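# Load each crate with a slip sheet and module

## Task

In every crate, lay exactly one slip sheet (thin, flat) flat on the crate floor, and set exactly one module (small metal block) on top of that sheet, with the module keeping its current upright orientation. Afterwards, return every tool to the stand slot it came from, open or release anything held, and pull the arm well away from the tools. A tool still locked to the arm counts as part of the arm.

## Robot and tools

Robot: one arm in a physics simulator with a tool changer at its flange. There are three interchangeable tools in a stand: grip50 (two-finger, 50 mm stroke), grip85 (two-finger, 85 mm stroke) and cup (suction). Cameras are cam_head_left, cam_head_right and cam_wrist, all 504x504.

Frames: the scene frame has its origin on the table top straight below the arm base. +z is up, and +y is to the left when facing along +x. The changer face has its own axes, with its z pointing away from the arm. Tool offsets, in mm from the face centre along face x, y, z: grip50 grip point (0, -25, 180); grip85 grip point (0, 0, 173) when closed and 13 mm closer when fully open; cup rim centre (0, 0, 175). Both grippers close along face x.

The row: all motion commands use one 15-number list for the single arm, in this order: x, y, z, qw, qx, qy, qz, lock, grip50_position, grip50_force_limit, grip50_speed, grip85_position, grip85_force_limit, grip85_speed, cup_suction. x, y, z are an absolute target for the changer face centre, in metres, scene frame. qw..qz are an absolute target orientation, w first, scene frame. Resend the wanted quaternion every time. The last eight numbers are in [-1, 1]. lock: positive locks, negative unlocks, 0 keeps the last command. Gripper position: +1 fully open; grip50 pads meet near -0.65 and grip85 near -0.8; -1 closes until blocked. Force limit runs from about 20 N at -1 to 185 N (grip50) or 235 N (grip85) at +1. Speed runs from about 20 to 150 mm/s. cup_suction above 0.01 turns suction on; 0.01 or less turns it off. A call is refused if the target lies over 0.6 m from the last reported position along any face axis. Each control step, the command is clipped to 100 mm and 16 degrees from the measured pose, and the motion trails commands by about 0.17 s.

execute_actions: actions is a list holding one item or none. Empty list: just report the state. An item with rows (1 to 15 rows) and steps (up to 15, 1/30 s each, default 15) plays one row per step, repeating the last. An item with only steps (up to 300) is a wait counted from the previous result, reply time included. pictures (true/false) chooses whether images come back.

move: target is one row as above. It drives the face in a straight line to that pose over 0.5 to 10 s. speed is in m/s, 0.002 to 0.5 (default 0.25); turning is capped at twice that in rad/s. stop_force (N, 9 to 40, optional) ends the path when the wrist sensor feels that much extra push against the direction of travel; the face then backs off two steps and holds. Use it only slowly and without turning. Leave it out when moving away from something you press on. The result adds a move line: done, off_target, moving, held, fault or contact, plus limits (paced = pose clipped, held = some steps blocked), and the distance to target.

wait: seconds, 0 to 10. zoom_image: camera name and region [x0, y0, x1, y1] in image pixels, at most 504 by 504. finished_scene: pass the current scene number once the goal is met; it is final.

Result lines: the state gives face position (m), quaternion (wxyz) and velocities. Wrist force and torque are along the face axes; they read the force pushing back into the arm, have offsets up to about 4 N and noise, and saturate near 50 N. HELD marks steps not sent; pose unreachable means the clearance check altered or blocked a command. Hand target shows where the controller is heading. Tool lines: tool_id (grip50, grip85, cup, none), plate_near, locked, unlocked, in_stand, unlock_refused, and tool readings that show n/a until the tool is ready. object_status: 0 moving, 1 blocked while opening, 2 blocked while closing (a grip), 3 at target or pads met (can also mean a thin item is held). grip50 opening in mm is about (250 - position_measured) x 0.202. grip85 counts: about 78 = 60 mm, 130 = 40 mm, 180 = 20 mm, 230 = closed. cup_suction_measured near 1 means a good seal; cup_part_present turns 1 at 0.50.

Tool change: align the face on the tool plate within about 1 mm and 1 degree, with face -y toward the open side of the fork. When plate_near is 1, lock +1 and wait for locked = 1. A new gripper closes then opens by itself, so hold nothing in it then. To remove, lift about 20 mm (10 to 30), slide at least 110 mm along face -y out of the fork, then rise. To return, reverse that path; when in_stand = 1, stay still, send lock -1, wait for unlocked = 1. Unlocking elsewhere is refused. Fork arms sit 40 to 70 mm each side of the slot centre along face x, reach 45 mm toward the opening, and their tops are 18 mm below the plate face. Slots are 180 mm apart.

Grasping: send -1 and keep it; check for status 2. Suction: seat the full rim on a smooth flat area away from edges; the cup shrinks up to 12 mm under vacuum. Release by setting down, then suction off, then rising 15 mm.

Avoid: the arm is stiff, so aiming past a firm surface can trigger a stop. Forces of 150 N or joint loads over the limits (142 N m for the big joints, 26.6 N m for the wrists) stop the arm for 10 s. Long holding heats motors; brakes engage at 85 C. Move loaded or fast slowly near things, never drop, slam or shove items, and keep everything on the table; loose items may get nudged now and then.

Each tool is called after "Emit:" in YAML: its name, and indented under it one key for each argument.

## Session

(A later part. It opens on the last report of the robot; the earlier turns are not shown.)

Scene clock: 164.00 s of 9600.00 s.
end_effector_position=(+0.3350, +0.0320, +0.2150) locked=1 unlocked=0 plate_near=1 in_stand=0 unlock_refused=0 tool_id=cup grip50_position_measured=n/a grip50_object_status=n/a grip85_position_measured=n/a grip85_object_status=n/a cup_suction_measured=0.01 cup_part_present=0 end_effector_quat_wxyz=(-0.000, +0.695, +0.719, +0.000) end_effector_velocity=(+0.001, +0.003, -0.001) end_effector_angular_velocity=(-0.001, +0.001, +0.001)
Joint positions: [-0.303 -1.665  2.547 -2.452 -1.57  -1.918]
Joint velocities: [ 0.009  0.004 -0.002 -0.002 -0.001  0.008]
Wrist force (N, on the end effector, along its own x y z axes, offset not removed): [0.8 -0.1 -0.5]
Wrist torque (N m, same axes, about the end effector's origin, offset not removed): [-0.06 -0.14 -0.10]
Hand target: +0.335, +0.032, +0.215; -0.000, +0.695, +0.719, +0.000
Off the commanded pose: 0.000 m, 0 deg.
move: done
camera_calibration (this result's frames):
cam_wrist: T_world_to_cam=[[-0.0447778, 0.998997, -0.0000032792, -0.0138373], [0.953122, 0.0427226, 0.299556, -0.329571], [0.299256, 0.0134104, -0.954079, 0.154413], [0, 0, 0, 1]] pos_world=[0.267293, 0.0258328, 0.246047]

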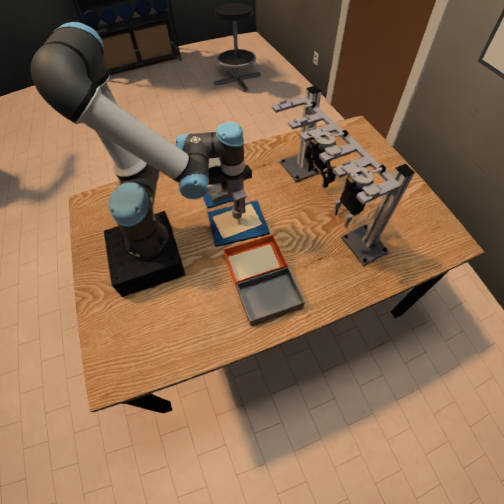

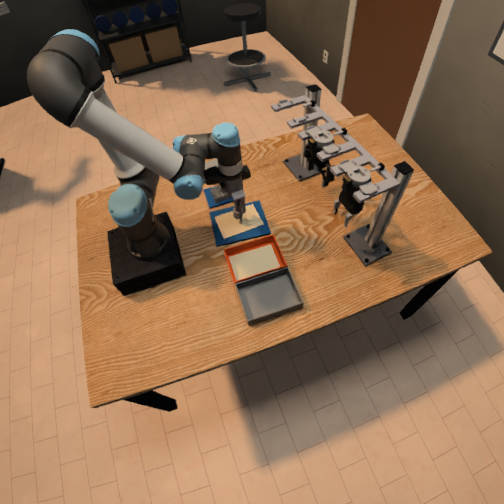

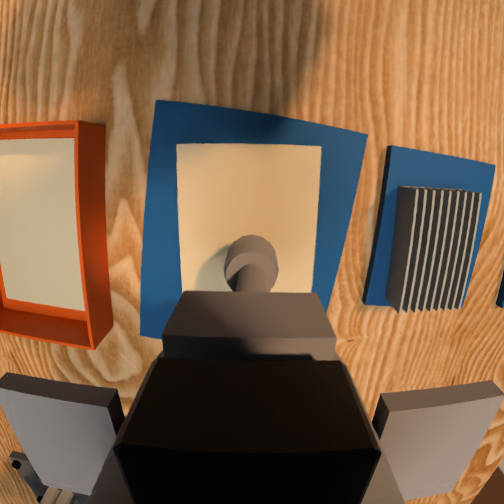

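Emit:
move:
  target: [0.336,0.031,0.179,0,0.6947,0.7193,0,0,0,0,0,0,0,0,1]
  speed: 0.03

Scene clock: 167.73 s of 9600.00 s.
end_effector_position=(+0.3360, +0.0310, +0.1793) locked=1 unlocked=0 plate_near=1 in_stand=0 unlock_refused=0 tool_id=cup grip50_position_measured=n/a grip50_object_status=n/a grip85_position_measured=n/a grip85_object_status=n/a cup_suction_measured=0.89 cup_part_present=1 end_effector_quat_wxyz=(-0.000, +0.695, +0.719, -0.000) end_effector_velocity=(+0.000, +0.000, -0.002) end_effector_angular_velocity=(-0.001, -0.001, +0.001)
Joint positions: [-0.305 -1.535  2.585 -2.621 -1.571 -1.92 ]
Joint velocities: [ 0.001  0.01   0.002 -0.013 -0.     0.   ]
Wrist force (N, on the end effector, along its own x y z axes, offset not removed): [1.3 -1.3 1.1]
Wrist torque (N m, same axes, about the end effector's origin, offset not removed): [-0.12 -0.19 -0.12]
Hand target: +0.336, +0.031, +0.179; -0.000, +0.695, +0.719, -0.000
Off the commanded pose: 0.000 m, 0 deg.
move: done
camera_calibration (this result's frames):
cam_wrist: T_world_to_cam=[[-0.0447785, 0.998997, -0.000852821, -0.0126759], [0.952993, 0.0429725, 0.29993, -0.319831], [0.299665, 0.0126176, -0.953961, 0.119899], [0, 0, 0, 1]] pos_world=[0.268299, 0.0248943, 0.210294]

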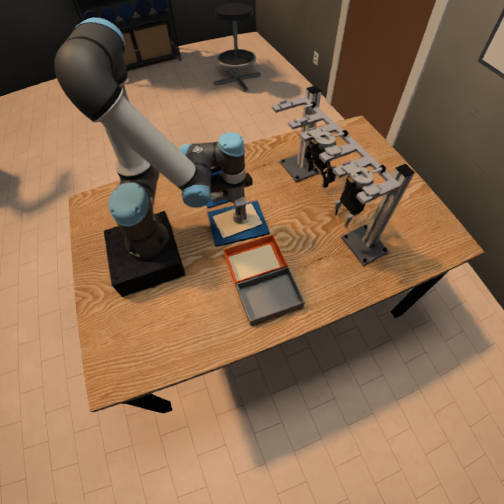

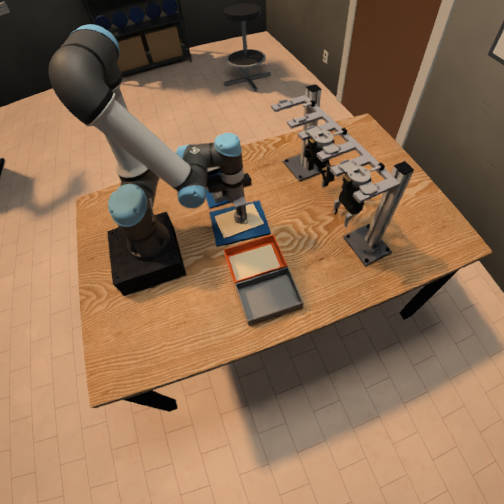

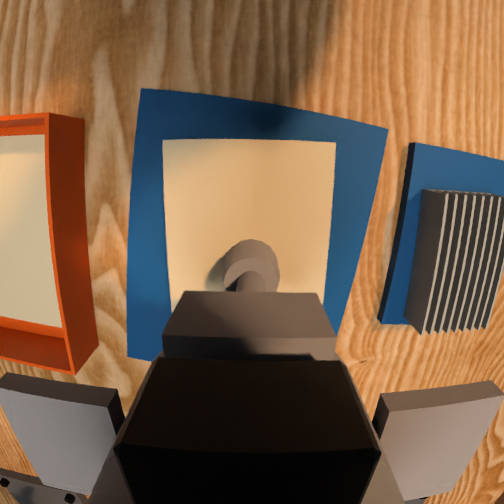

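Emit:
move:
  target: [0.336,0.031,0.24,0,0.6947,0.7193,0,0,0,0,0,0,0,0,1]
  speed: 0.12

Emit:
move:
  target: [0.327,-0.301,0.23,0,0.7193,0.6947,0,0,0,0,0,0,0,0,1]
  speed: 0.2

Emit:
move:
  target: [0.327,-0.301,0.21,0,0.7193,0.6947,0,0,0,0,0,0,0,0,1]
  speed: 0.05

Scene clock: 173.50 s of 9600.00 s.
end_effector_position=(+0.3359, +0.0311, +0.2398) locked=1 unlocked=0 plate_near=1 in_stand=0 unlock_refused=0 tool_id=cup grip50_position_measured=n/a grip50_object_status=n/a grip85_position_measured=n/a grip85_object_status=n/a cup_suction_measured=0.89 cup_part_present=1 end_effector_quat_wxyz=(+0.000, +0.695, +0.719, +0.000) end_effector_velocity=(-0.000, +0.001, +0.003) end_effector_angular_velocity=(+0.001, +0.000, +0.002)
Joint positions: [-0.305 -1.737  2.511 -2.345 -1.571 -1.92 ]
Joint velocities: [ 0.001 -0.009 -0.004  0.014  0.001 -0.001]
Wrist force (N, on the end effector, along its own x y z axes, offset not removed): [1.4 0.5 -2.3]
Wrist torque (N m, same axes, about the end effector's origin, offset not removed): [-0.10 -0.25 0.00]
Hand target: +0.336, +0.031, +0.240; +0.000, +0.695, +0.719, +0.000
Off the commanded pose: 0.000 m, 0 deg.
move: done
camera_calibration (this result's frames):
cam_wrist: T_world_to_cam=[[-0.04482, 0.998995, -0.000989809, -0.0126547], [0.952907, 0.0430497, 0.300192, -0.337914], [0.299932, 0.0125114, -0.953878, 0.177569], [0, 0, 0, 1]] pos_world=[0.268175, 0.0249675, 0.270806]

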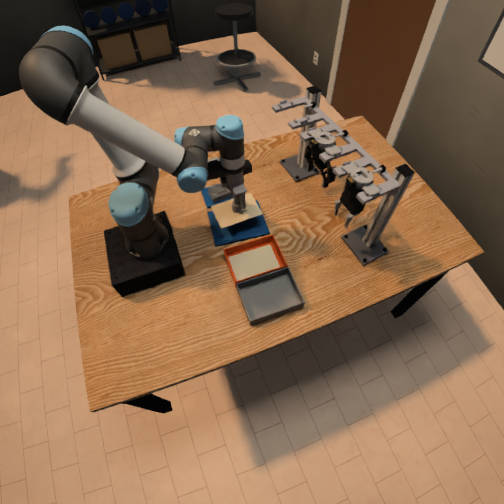

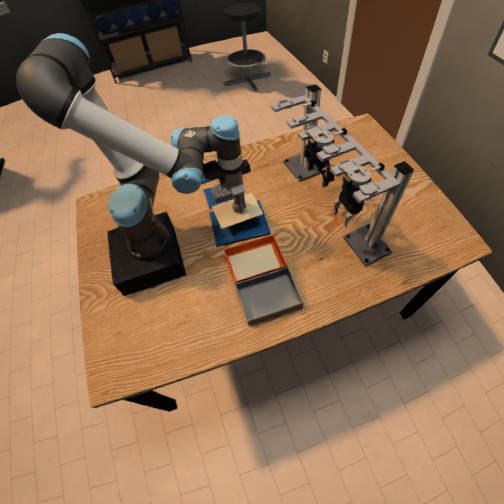

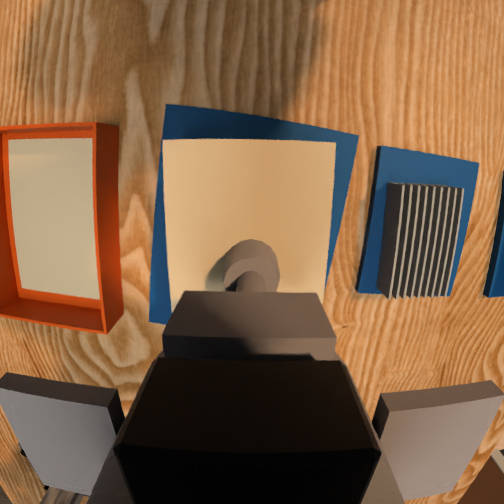

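Scene clock: 175.83 s of 9600.00 s.
end_effector_position=(+0.3268, -0.3011, +0.2301) locked=1 unlocked=0 plate_near=1 in_stand=0 unlock_refused=0 tool_id=cup grip50_position_measured=n/a grip50_object_status=n/a grip85_position_measured=n/a grip85_object_status=n/a cup_suction_measured=0.89 cup_part_present=1 end_effector_quat_wxyz=(+0.001, +0.719, +0.695, -0.000) end_effector_velocity=(+0.001, -0.003, +0.000) end_effector_angular_velocity=(-0.001, -0.001, -0.000)
Joint positions: [-1.04  -1.439  2.257 -2.39  -1.571 -2.585]
Joint velocities: [-0.002  0.004 -0.006  0.     0.    -0.002]
Wrist force (N, on the end effector, along its own x y z axes, offset not removed): [3.0 1.9 -0.3]
Wrist torque (N m, same axes, about the end effector's origin, offset not removed): [0.07 -0.33 -0.08]
Hand target: +0.327, -0.301, +0.230; +0.001, +0.719, +0.695, -0.000
Off the commanded pose: 0.000 m, 0 deg.
move: done
camera_calibration (this result's frames):
cam_wrist: T_world_to_cam=[[0.0247476, 0.999692, -0.00197672, 0.296449], [0.953464, -0.0230088, 0.300627, -0.332204], [0.300489, -0.00932453, -0.95374, 0.168386], [0, 0, 0, 1]] pos_world=[0.25881, -0.302431, 0.261052]

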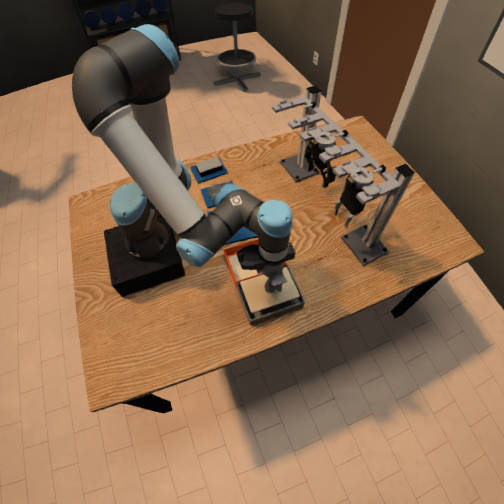

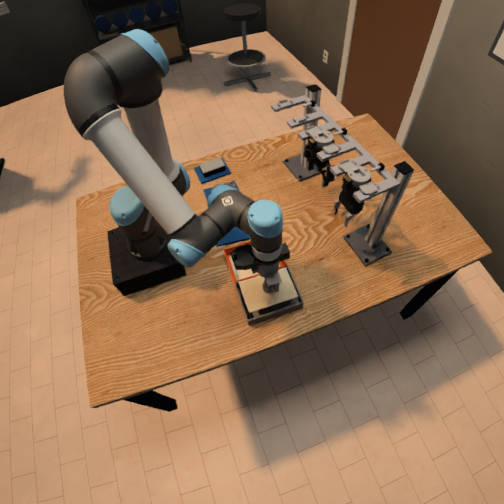

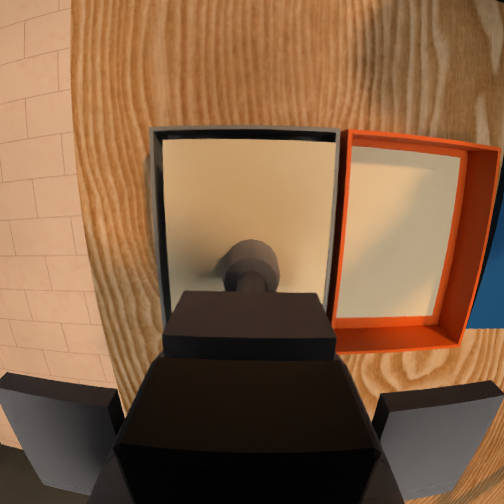

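Scene clock: 176.70 s of 9600.00 s.
end_effector_position=(+0.3270, -0.3010, +0.2103) locked=1 unlocked=0 plate_near=1 in_stand=0 unlock_refused=0 tool_id=cup grip50_position_measured=n/a grip50_object_status=n/a grip85_position_measured=n/a grip85_object_status=n/a cup_suction_measured=0.89 cup_part_present=1 end_effector_quat_wxyz=(-0.000, +0.719, +0.695, +0.000) end_effector_velocity=(+0.000, +0.000, -0.003) end_effector_angular_velocity=(+0.002, +0.000, +0.001)
Joint positions: [-1.04  -1.394  2.275 -2.453 -1.571 -2.585]
Joint velocities: [ 0.001  0.007  0.002 -0.007  0.001  0.   ]
Wrist force (N, on the end effector, along its own x y z axes, offset not removed): [2.4 0.8 -0.4]
Wrist torque (N m, same axes, about the end effector's origin, offset not removed): [-0.04 -0.22 -0.04]
Hand target: +0.327, -0.301, +0.210; -0.000, +0.719, +0.695, +0.000
Off the commanded pose: 0.000 m, 0 deg.
move: done
camera_calibration (this result's frames):
cam_wrist: T_world_to_cam=[[0.0247997, 0.999692, -0.000871204, 0.296086], [0.953655, -0.0233962, 0.299992, -0.326474], [0.299879, -0.00827053, -0.953941, 0.150052], [0, 0, 0, 1]] pos_world=[0.259003, -0.302392, 0.241338]

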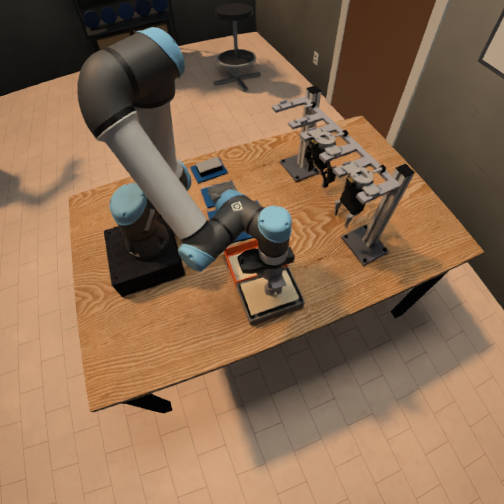

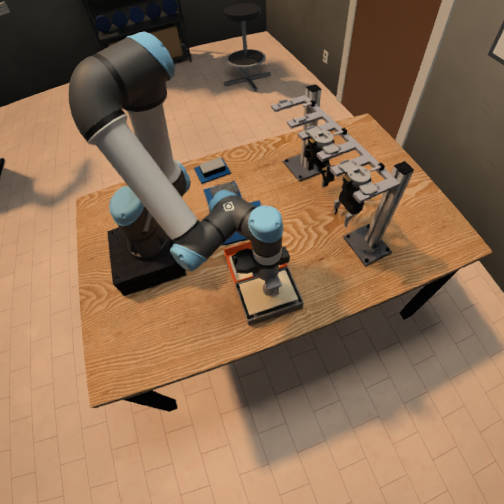

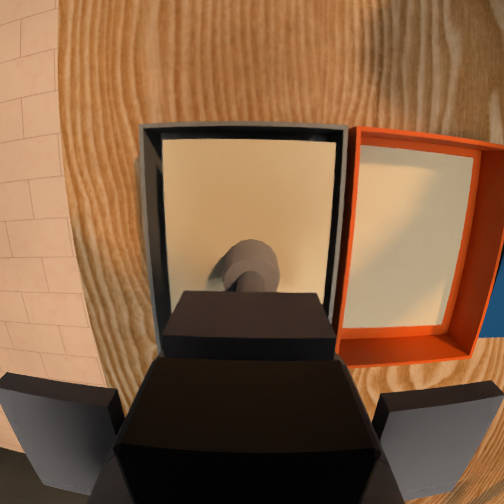

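Emit:
move:
  target: [0.326,-0.304,0.206,0,0.7133,0.7009,0,0,0,0,0,0,0,0,1]
  speed: 0.03

Emit:
move:
  target: [0.326,-0.304,0.1705,0,0.7133,0.7009,0,0,0,0,0,0,0,0,1]
  speed: 0.025
  stop_force: 12

Emit:
execute_actions:
  actions:
    - {"rows":[[0.326,-0.304,0.1705,0,0.7133,0.7009,0,0,0,0,0,0,0,0,0]],"steps":10}
  pictures: false

Emit:
move:
  target: [0.326,-0.304,0.25,0,0.7133,0.7009,0,0,0,0,0,0,0,0,0]
  speed: 0.1

Emit:
move:
  target: [0.38,0.22,0.32,0,0.6743,0.7385,0,0,0,0,0,0,0,0,0]
  speed: 0.3

Scene clock: 186.40 s of 9600.00 s.
end_effector_position=(+0.3261, -0.3038, +0.2062) locked=1 unlocked=0 plate_near=1 in_stand=0 unlock_refused=0 tool_id=cup grip50_position_measured=n/a grip50_object_status=n/a grip85_position_measured=n/a grip85_object_status=n/a cup_suction_measured=0.89 cup_part_present=1 end_effector_quat_wxyz=(-0.000, +0.714, +0.701, -0.000) end_effector_velocity=(-0.001, -0.001, -0.002) end_effector_angular_velocity=(+0.001, +0.001, +0.008)
Joint positions: [-1.045 -1.381  2.276 -2.465 -1.571 -2.606]
Joint velocities: [-0.002  0.006  0.001 -0.005 -0.    -0.011]
Wrist force (N, on the end effector, along its own x y z axes, offset not removed): [2.2 -1.0 -1.8]
Wrist torque (N m, same axes, about the end effector's origin, offset not removed): [-0.18 -0.31 -0.05]
Hand target: +0.326, -0.304, +0.206; +0.000, +0.713, +0.701, -0.000
Off the commanded pose: 0.000 m, 0 deg.
move: done
camera_calibration (this result's frames):
cam_wrist: T_world_to_cam=[[0.0085824, 0.999963, -0.000893031, 0.304282], [0.953915, -0.00791928, 0.299974, -0.319803], [0.299955, -0.00342637, -0.953947, 0.147879], [0, 0, 0, 1]] pos_world=[0.258096, -0.306296, 0.237272]

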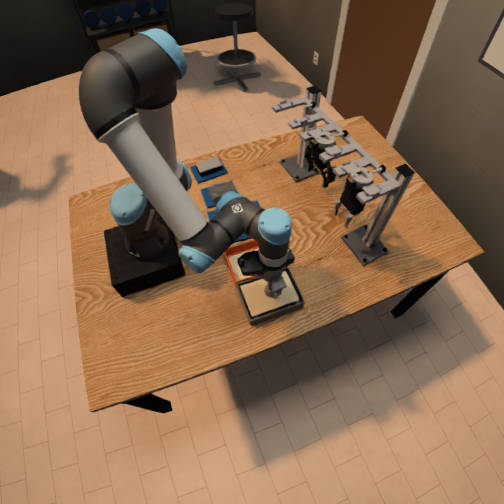

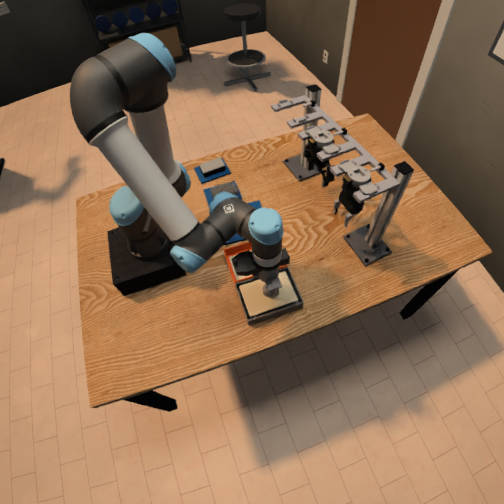

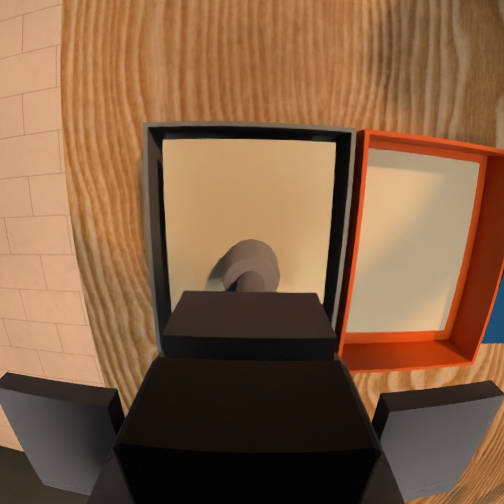

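Scene clock: 188.17 s of 9600.00 s.
end_effector_position=(+0.3260, -0.3040, +0.1708) locked=1 unlocked=0 plate_near=1 in_stand=0 unlock_refused=0 tool_id=cup grip50_position_measured=n/a grip50_object_status=n/a grip85_position_measured=n/a grip85_object_status=n/a cup_suction_measured=0.89 cup_part_present=1 end_effector_quat_wxyz=(-0.000, +0.713, +0.701, -0.000) end_effector_velocity=(-0.000, -0.000, -0.003) end_effector_angular_velocity=(+0.000, -0.000, -0.002)
Joint positions: [-1.045 -1.291  2.302 -2.582 -1.571 -2.608]
Joint velocities: [-0.001  0.007  0.002 -0.009  0.     0.001]
Wrist force (N, on the end effector, along its own x y z axes, offset not removed): [1.6 -0.7 -2.1]
Wrist torque (N m, same axes, about the end effector's origin, offset not removed): [-0.22 -0.32 -0.03]
Hand target: +0.326, -0.304, +0.170; -0.000, +0.713, +0.701, +0.000
Off the commanded pose: 0.000 m, 0 deg.
move: done
camera_calibration (this result's frames):
cam_wrist: T_world_to_cam=[[0.00754661, 0.999971, -0.000871496, 0.304801], [0.953926, -0.00693769, 0.299962, -0.308831], [0.299947, -0.00309503, -0.953951, 0.114184], [0, 0, 0, 1]] pos_world=[0.258053, -0.306582, 0.201829]

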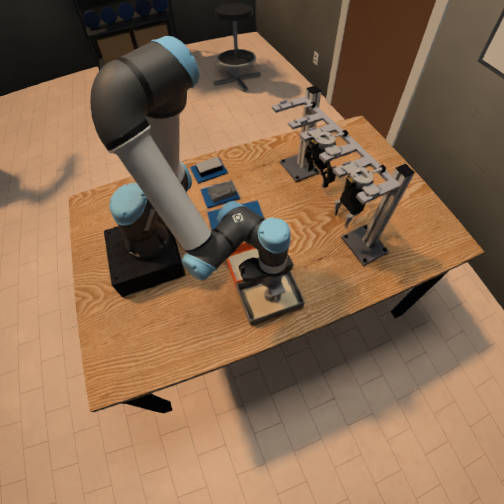

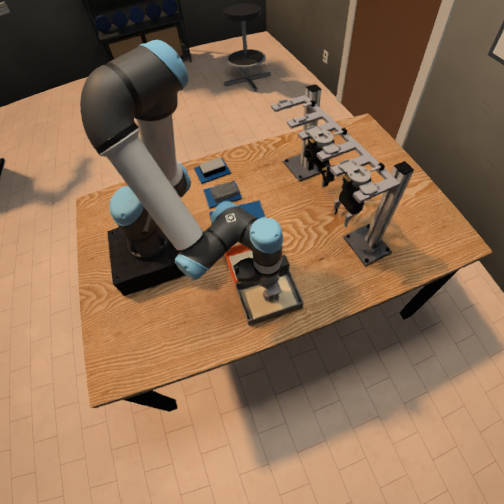

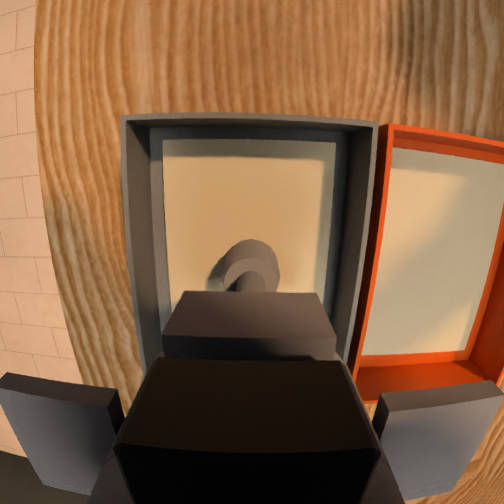

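Scene clock: 188.50 s of 9600.00 s.
end_effector_position=(+0.3260, -0.3040, +0.1706) locked=1 unlocked=0 plate_near=1 in_stand=0 unlock_refused=0 tool_id=cup grip50_position_measured=n/a grip50_object_status=n/a grip85_position_measured=n/a grip85_object_status=n/a cup_suction_measured=0.01 cup_part_present=0 end_effector_quat_wxyz=(+0.000, +0.713, +0.701, -0.000) end_effector_velocity=(-0.000, -0.000, -0.000) end_effector_angular_velocity=(-0.000, -0.001, -0.001)
Joint positions: [-1.045 -1.29   2.302 -2.583 -1.571 -2.608]
Joint velocities: [-0.001  0.     0.    -0.001  0.001  0.   ]
Wrist force (N, on the end effector, along its own x y z axes, offset not removed): [1.2 -0.3 -17.6]
Wrist torque (N m, same axes, about the end effector's origin, offset not removed): [-0.16 -0.09 -0.17]
Hand target: +0.326, -0.304, +0.170; -0.000, +0.713, +0.701, +0.000
Off the commanded pose: 0.000 m, 0 deg.
Steps of this call (steps 1 to 10: all 10 steps of this action). Readings (end_effector_position | what the end effector reports):
1: (+0.3260, -0.3040, +0.1707) | locked=1 unlocked=0 plate_near=1 in_stand=0 unlock_refused=0 tool_id=cup grip50_position_measured=n/a grip50_object_status=n/a grip85_position_measured=n/a grip85_object_status=n/a cup_suction_measured=0.64 cup_part_present=1
2: (+0.3260, -0.3040, +0.1707) | locked=1 unlocked=0 plate_near=1 in_stand=0 unlock_refused=0 tool_id=cup grip50_position_measured=n/a grip50_object_status=n/a grip85_position_measured=n/a grip85_object_status=n/a cup_suction_measured=0.34 cup_part_present=0
4: (+0.3260, -0.3041, +0.1706) | locked=1 unlocked=0 plate_near=1 in_stand=0 unlock_refused=0 tool_id=cup grip50_position_measured=n/a grip50_object_status=n/a grip85_position_measured=n/a grip85_object_status=n/a cup_suction_measured=0.03 cup_part_present=0
8: (+0.3260, -0.3041, +0.1706) | locked=1 unlocked=0 plate_near=1 in_stand=0 unlock_refused=0 tool_id=cup grip50_position_measured=n/a grip50_object_status=n/a grip85_position_measured=n/a grip85_object_status=n/a cup_suction_measured=0.01 cup_part_present=0
10: the state above

Scene clock: 190.07 s of 9600.00 s.
end_effector_position=(+0.3260, -0.3038, +0.2498) locked=1 unlocked=0 plate_near=1 in_stand=0 unlock_refused=0 tool_id=cup grip50_position_measured=n/a grip50_object_status=n/a grip85_position_measured=n/a grip85_object_status=n/a cup_suction_measured=0.01 cup_part_present=0 end_effector_quat_wxyz=(+0.000, +0.713, +0.701, -0.000) end_effector_velocity=(-0.000, +0.000, +0.003) end_effector_angular_velocity=(+0.001, +0.001, -0.000)
Joint positions: [-1.045 -1.478  2.231 -2.324 -1.571 -2.608]
Joint velocities: [ 0.    -0.006 -0.003  0.011 -0.001  0.   ]
Wrist force (N, on the end effector, along its own x y z axes, offset not removed): [2.0 -0.9 -0.9]
Wrist torque (N m, same axes, about the end effector's origin, offset not removed): [-0.21 -0.19 -0.08]
Hand target: +0.326, -0.304, +0.250; +0.000, +0.713, +0.701, -0.000
Off the commanded pose: 0.000 m, 0 deg.
move: done
camera_calibration (this result's frames):
cam_wrist: T_world_to_cam=[[0.00742913, 0.999972, -0.000970242, 0.30474], [0.953899, -0.00679571, 0.30005, -0.332473], [0.300035, -0.00315462, -0.953923, 0.189489], [0, 0, 0, 1]] pos_world=[0.258028, -0.306394, 0.280812]

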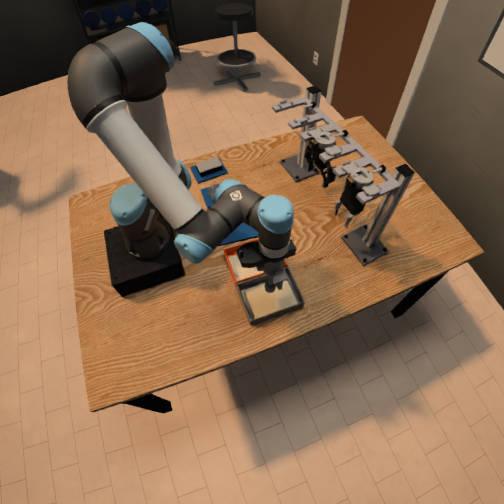

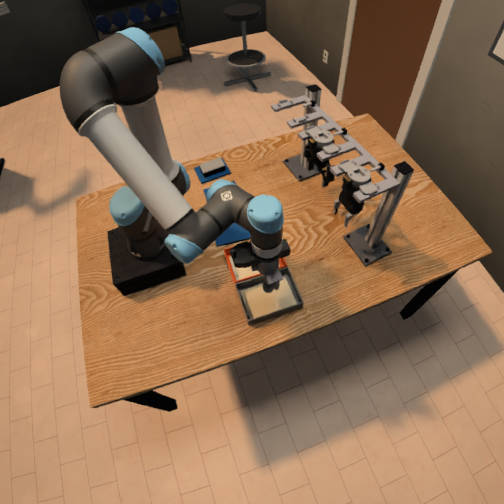

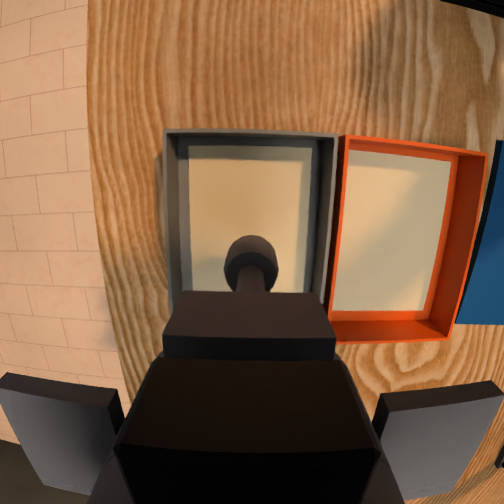

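Scene clock: 192.57 s of 9600.00 s.
end_effector_position=(+0.3798, +0.2202, +0.3201) locked=1 unlocked=0 plate_near=1 in_stand=0 unlock_refused=0 tool_id=cup grip50_position_measured=n/a grip50_object_status=n/a grip85_position_measured=n/a grip85_object_status=n/a cup_suction_measured=0.01 cup_part_present=0 end_effector_quat_wxyz=(-0.001, +0.674, +0.738, +0.000) end_effector_velocity=(+0.001, +0.003, +0.001) end_effector_angular_velocity=(-0.002, -0.001, +0.000)
Joint positions: [ 0.226 -1.616  2.149 -2.103 -1.569 -1.445]
Joint velocities: [ 0.007  0.005 -0.006  0.001 -0.002  0.007]
Wrist force (N, on the end effector, along its own x y z axes, offset not removed): [2.4 -1.9 -0.8]
Wrist torque (N m, same axes, about the end effector's origin, offset not removed): [-0.26 -0.28 -0.03]
Hand target: +0.380, +0.221, +0.320; -0.001, +0.674, +0.738, +0.000
Off the commanded pose: 0.000 m, 0 deg.
move: done
camera_calibration (this result's frames):
cam_wrist: T_world_to_cam=[[-0.100721, 0.994914, 0.000857034, -0.178035], [0.949473, 0.0958629, 0.29885, -0.421869], [0.297248, 0.0309141, -0.9543, 0.235713], [0, 0, 0, 1]] pos_world=[0.312556, 0.210285, 0.35117]

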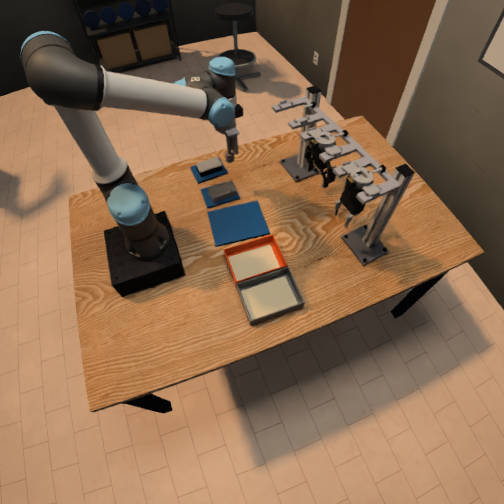

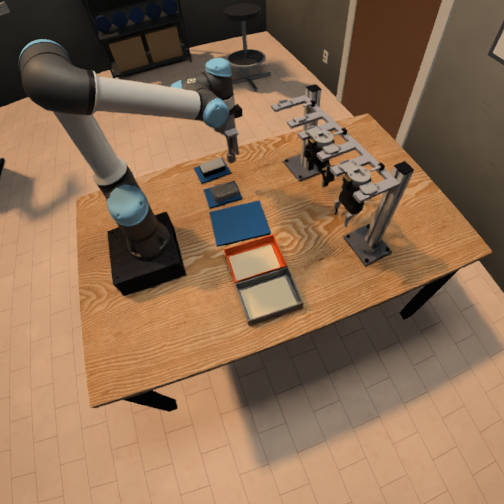

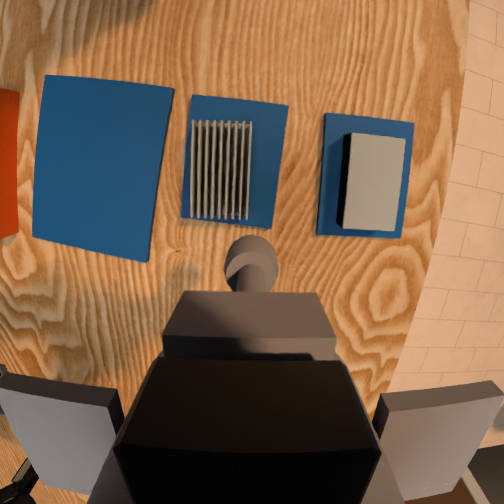

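Emit:
move:
  target: [0.478,0.1412,0.382,0,0.6743,0.7385,0,0,0,0,0,0,0,0,0]

Emit:
move:
  target: [0.598,0.1526,0.382,0,0.6743,0.7385,0,0,0,0,0,0,0,0,0]
  speed: 0.1

Emit:
move:
  target: [0.598,0.1526,0.3618,0,0.6743,0.7385,0,0,0,0,0,0,0,0,0]
  speed: 0.015
  stop_force: 20

Emit:
execute_actions:
  actions:
    - {"rows":[[0.598,0.1526,0.3618,0,0.6743,0.7385,0,-1,0,0,0,0,0,0,0]]}
  pictures: false

Emit:
execute_actions:
  actions:
    - {"steps":25}
  pictures: false

Scene clock: 207.83 s of 9600.00 s.
end_effector_position=(+0.4777, +0.1413, +0.3819) locked=1 unlocked=0 plate_near=1 in_stand=0 unlock_refused=0 tool_id=cup grip50_position_measured=n/a grip50_object_status=n/a grip85_position_measured=n/a grip85_object_status=n/a cup_suction_measured=0.01 cup_part_present=0 end_effector_quat_wxyz=(+0.000, +0.674, +0.738, +0.000) end_effector_velocity=(+0.002, -0.001, +0.002) end_effector_angular_velocity=(+0.001, -0.001, +0.001)
Joint positions: [ 0.026 -1.541  1.899 -1.93  -1.571 -1.645]
Joint velocities: [-0.002  0.002 -0.007  0.004  0.001 -0.003]
Wrist force (N, on the end effector, along its own x y z axes, offset not removed): [0.5 -0.3 -1.9]
Wrist torque (N m, same axes, about the end effector's origin, offset not removed): [-0.10 -0.16 -0.07]
Hand target: +0.478, +0.141, +0.382; +0.000, +0.674, +0.738, +0.000
Off the commanded pose: 0.000 m, 0 deg.
move: done
camera_calibration (this result's frames):
cam_wrist: T_world_to_cam=[[-0.100618, 0.994925, -0.00102402, -0.0890243], [0.948941, 0.0962765, 0.300402, -0.5261], [0.298976, 0.029254, -0.953812, 0.267336], [0, 0, 0, 1]] pos_world=[0.410354, 0.131403, 0.412939]

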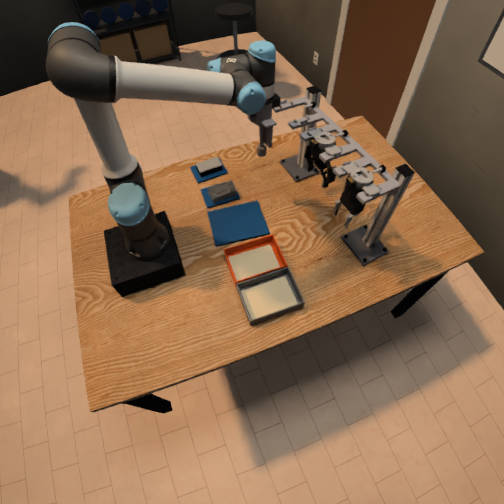

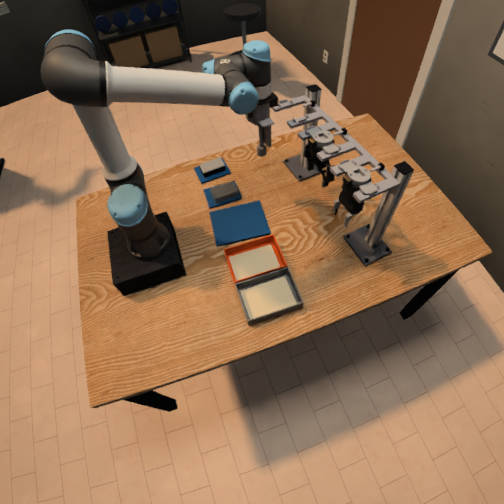

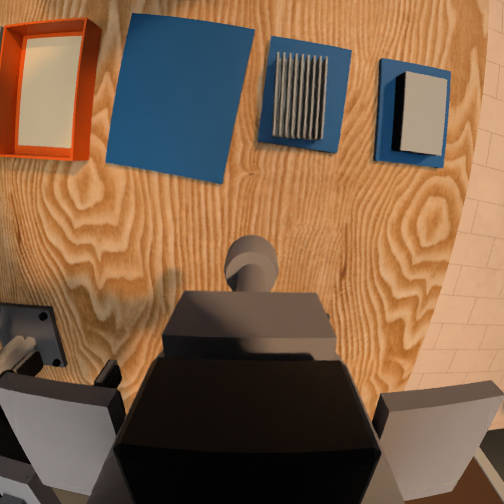

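Scene clock: 209.57 s of 9600.00 s.
end_effector_position=(+0.5976, +0.1525, +0.3821) locked=1 unlocked=0 plate_near=1 in_stand=0 unlock_refused=0 tool_id=cup grip50_position_measured=n/a grip50_object_status=n/a grip85_position_measured=n/a grip85_object_status=n/a cup_suction_measured=0.01 cup_part_present=0 end_effector_quat_wxyz=(-0.000, +0.674, +0.738, +0.000) end_effector_velocity=(+0.003, -0.000, -0.000) end_effector_angular_velocity=(-0.000, +0.002, -0.000)
Joint positions: [ 0.041 -1.264  1.569 -1.876 -1.571 -1.63 ]
Joint velocities: [-0.001  0.007 -0.009  0.003 -0.    -0.   ]
Wrist force (N, on the end effector, along its own x y z axes, offset not removed): [2.1 -0.4 -1.1]
Wrist torque (N m, same axes, about the end effector's origin, offset not removed): [-0.24 -0.25 -0.11]
Hand target: +0.598, +0.153, +0.382; -0.000, +0.674, +0.738, -0.000
Off the commanded pose: 0.000 m, 0 deg.
move: done
camera_calibration (this result's frames):
cam_wrist: T_world_to_cam=[[-0.100655, 0.994921, -0.000833041, -0.0882093], [0.949055, 0.0962662, 0.300045, -0.640964], [0.298601, 0.0294105, -0.953925, 0.231503], [0, 0, 0, 1]] pos_world=[0.530304, 0.142656, 0.413081]

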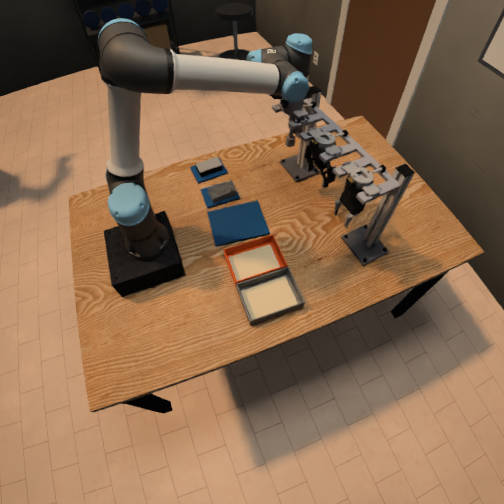

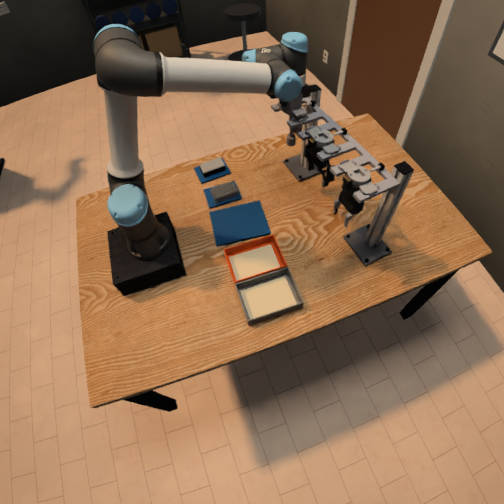

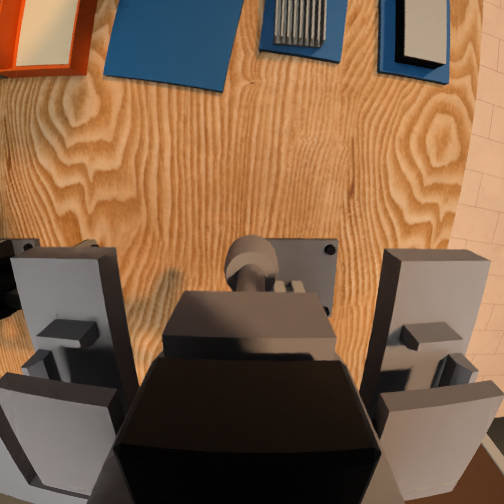

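Scene clock: 211.17 s of 9600.00 s.
end_effector_position=(+0.5980, +0.1526, +0.3621) locked=1 unlocked=0 plate_near=1 in_stand=1 unlock_refused=0 tool_id=cup grip50_position_measured=n/a grip50_object_status=n/a grip85_position_measured=n/a grip85_object_status=n/a cup_suction_measured=0.01 cup_part_present=0 end_effector_quat_wxyz=(-0.000, +0.674, +0.738, -0.000) end_effector_velocity=(+0.000, -0.000, -0.004) end_effector_angular_velocity=(+0.001, +0.002, -0.001)
Joint positions: [ 0.041 -1.248  1.601 -1.924 -1.571 -1.629]
Joint velocities: [-0.001  0.004  0.004 -0.006  0.001  0.   ]
Wrist force (N, on the end effector, along its own x y z axes, offset not removed): [2.4 0.1 -1.1]
Wrist torque (N m, same axes, about the end effector's origin, offset not removed): [-0.14 -0.24 -0.05]
Hand target: +0.598, +0.153, +0.362; -0.000, +0.674, +0.738, -0.000
Off the commanded pose: 0.000 m, 0 deg.
move: done
camera_calibration (this result's frames):
cam_wrist: T_world_to_cam=[[-0.100651, 0.994921, -0.000886772, -0.0882287], [0.949075, 0.0962805, 0.299977, -0.635393], [0.298539, 0.0293514, -0.953946, 0.212439], [0, 0, 0, 1]] pos_world=[0.530734, 0.142721, 0.39318]

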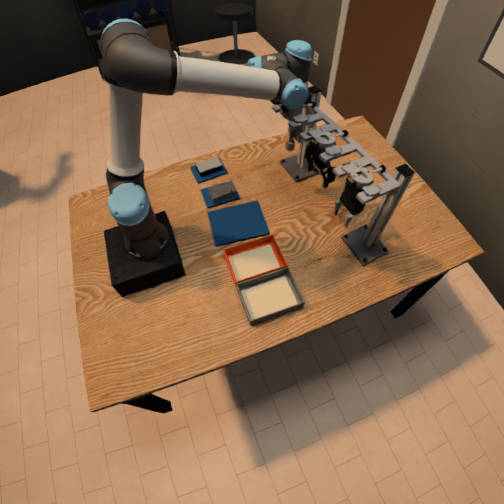

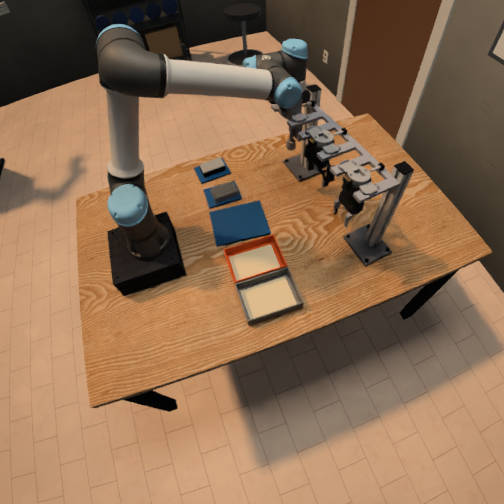

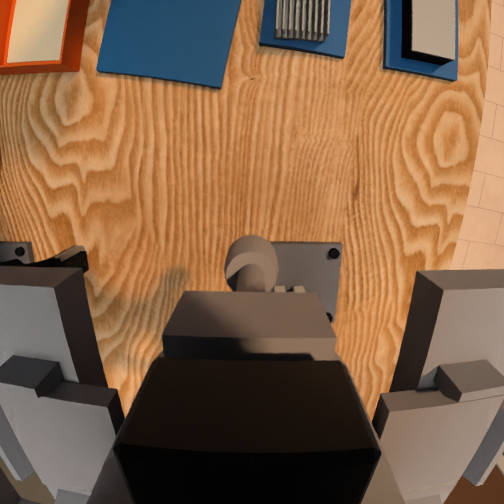

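Scene clock: 211.67 s of 9600.00 s.
end_effector_position=(+0.5980, +0.1526, +0.3618) locked=0 unlocked=0 plate_near=1 in_stand=1 unlock_refused=0 tool_id=none grip50_position_measured=n/a grip50_object_status=n/a grip85_position_measured=n/a grip85_object_status=n/a cup_suction_measured=n/a cup_part_present=n/a end_effector_quat_wxyz=(+0.000, +0.674, +0.738, +0.000) end_effector_velocity=(+0.000, -0.000, +0.000) end_effector_angular_velocity=(+0.001, -0.001, -0.000)
Joint positions: [ 0.041 -1.248  1.602 -1.925 -1.571 -1.629]
Joint velocities: [-0.001  0.    -0.    -0.001  0.001 -0.001]
Wrist force (N, on the end effector, along its own x y z axes, offset not removed): [2.9 -0.4 -3.1]
Wrist torque (N m, same axes, about the end effector's origin, offset not removed): [-0.15 -0.28 -0.06]
Hand target: +0.598, +0.153, +0.362; -0.000, +0.674, +0.738, -0.000
Off the commanded pose: 0.000 m, 0 deg.
Steps of this call (steps 1 to 15: all 15 steps of this action). Readings (end_effector_position | what the end effector reports):
1: (+0.5980, +0.1526, +0.3620) | locked=1 unlocked=0 plate_near=1 in_stand=1 unlock_refused=0 tool_id=cup grip50_position_measured=n/a grip50_object_status=n/a grip85_position_measured=n/a grip85_object_status=n/a cup_suction_measured=0.01 cup_part_present=0
2: (+0.5980, +0.1526, +0.3619) | locked=1 unlocked=0 plate_near=1 in_stand=1 unlock_refused=0 tool_id=cup grip50_position_measured=n/a grip50_object_status=n/a grip85_position_measured=n/a grip85_object_status=n/a cup_suction_measured=0.01 cup_part_present=0
4: (+0.5980, +0.1526, +0.3619) | locked=1 unlocked=0 plate_near=1 in_stand=1 unlock_refused=0 tool_id=cup grip50_position_measured=n/a grip50_object_status=n/a grip85_position_measured=n/a grip85_object_status=n/a cup_suction_measured=0.01 cup_part_present=0
8: (+0.5980, +0.1526, +0.3619) | locked=0 unlocked=0 plate_near=1 in_stand=1 unlock_refused=0 tool_id=none grip50_position_measured=n/a grip50_object_status=n/a grip85_position_measured=n/a grip85_object_status=n/a cup_suction_measured=n/a cup_part_present=n/a
15: the state above

Scene clock: 212.50 s of 9600.00 s.
end_effector_position=(+0.5980, +0.1526, +0.3618) locked=0 unlocked=1 plate_near=1 in_stand=1 unlock_refused=0 tool_id=none grip50_position_measured=n/a grip50_object_status=n/a grip85_position_measured=n/a grip85_object_status=n/a cup_suction_measured=n/a cup_part_present=n/a end_effector_quat_wxyz=(+0.000, +0.674, +0.738, -0.000) end_effector_velocity=(+0.000, -0.000, +0.000) end_effector_angular_velocity=(+0.001, -0.000, -0.001)
Joint positions: [ 0.041 -1.248  1.602 -1.925 -1.571 -1.629]
Joint velocities: [-0.001 -0.    -0.     0.     0.001 -0.   ]
Wrist force (N, on the end effector, along its own x y z axes, offset not removed): [0.7 -1.1 -2.2]
Wrist torque (N m, same axes, about the end effector's origin, offset not removed): [-0.25 -0.05 -0.13]
Hand target: +0.598, +0.153, +0.362; -0.000, +0.674, +0.738, -0.000
Off the commanded pose: 0.000 m, 0 deg.
Steps of this call (steps 1 to 25: nothing new was sent). Readings (end_effector_position | what the end effector reports):
1: (+0.5980, +0.1526, +0.3618) | locked=0 unlocked=0 plate_near=1 in_stand=1 unlock_refused=0 tool_id=none grip50_position_measured=n/a grip50_object_status=n/a grip85_position_measured=n/a grip85_object_status=n/a cup_suction_measured=n/a cup_part_present=n/a
2: (+0.5980, +0.1526, +0.3618) | locked=0 unlocked=0 plate_near=1 in_stand=1 unlock_refused=0 tool_id=none grip50_position_measured=n/a grip50_object_status=n/a grip85_position_measured=n/a grip85_object_status=n/a cup_suction_measured=n/a cup_part_present=n/a
4: (+0.5980, +0.1526, +0.3618) | locked=0 unlocked=0 plate_near=1 in_stand=1 unlock_refused=0 tool_id=none grip50_position_measured=n/a grip50_object_status=n/a grip85_position_measured=n/a grip85_object_status=n/a cup_suction_measured=n/a cup_part_present=n/a
8: (+0.5980, +0.1526, +0.3618) | locked=0 unlocked=0 plate_near=1 in_stand=1 unlock_refused=0 tool_id=none grip50_position_measured=n/a grip50_object_status=n/a grip85_position_measured=n/a grip85_object_status=n/a cup_suction_measured=n/a cup_part_present=n/a
25: the state above


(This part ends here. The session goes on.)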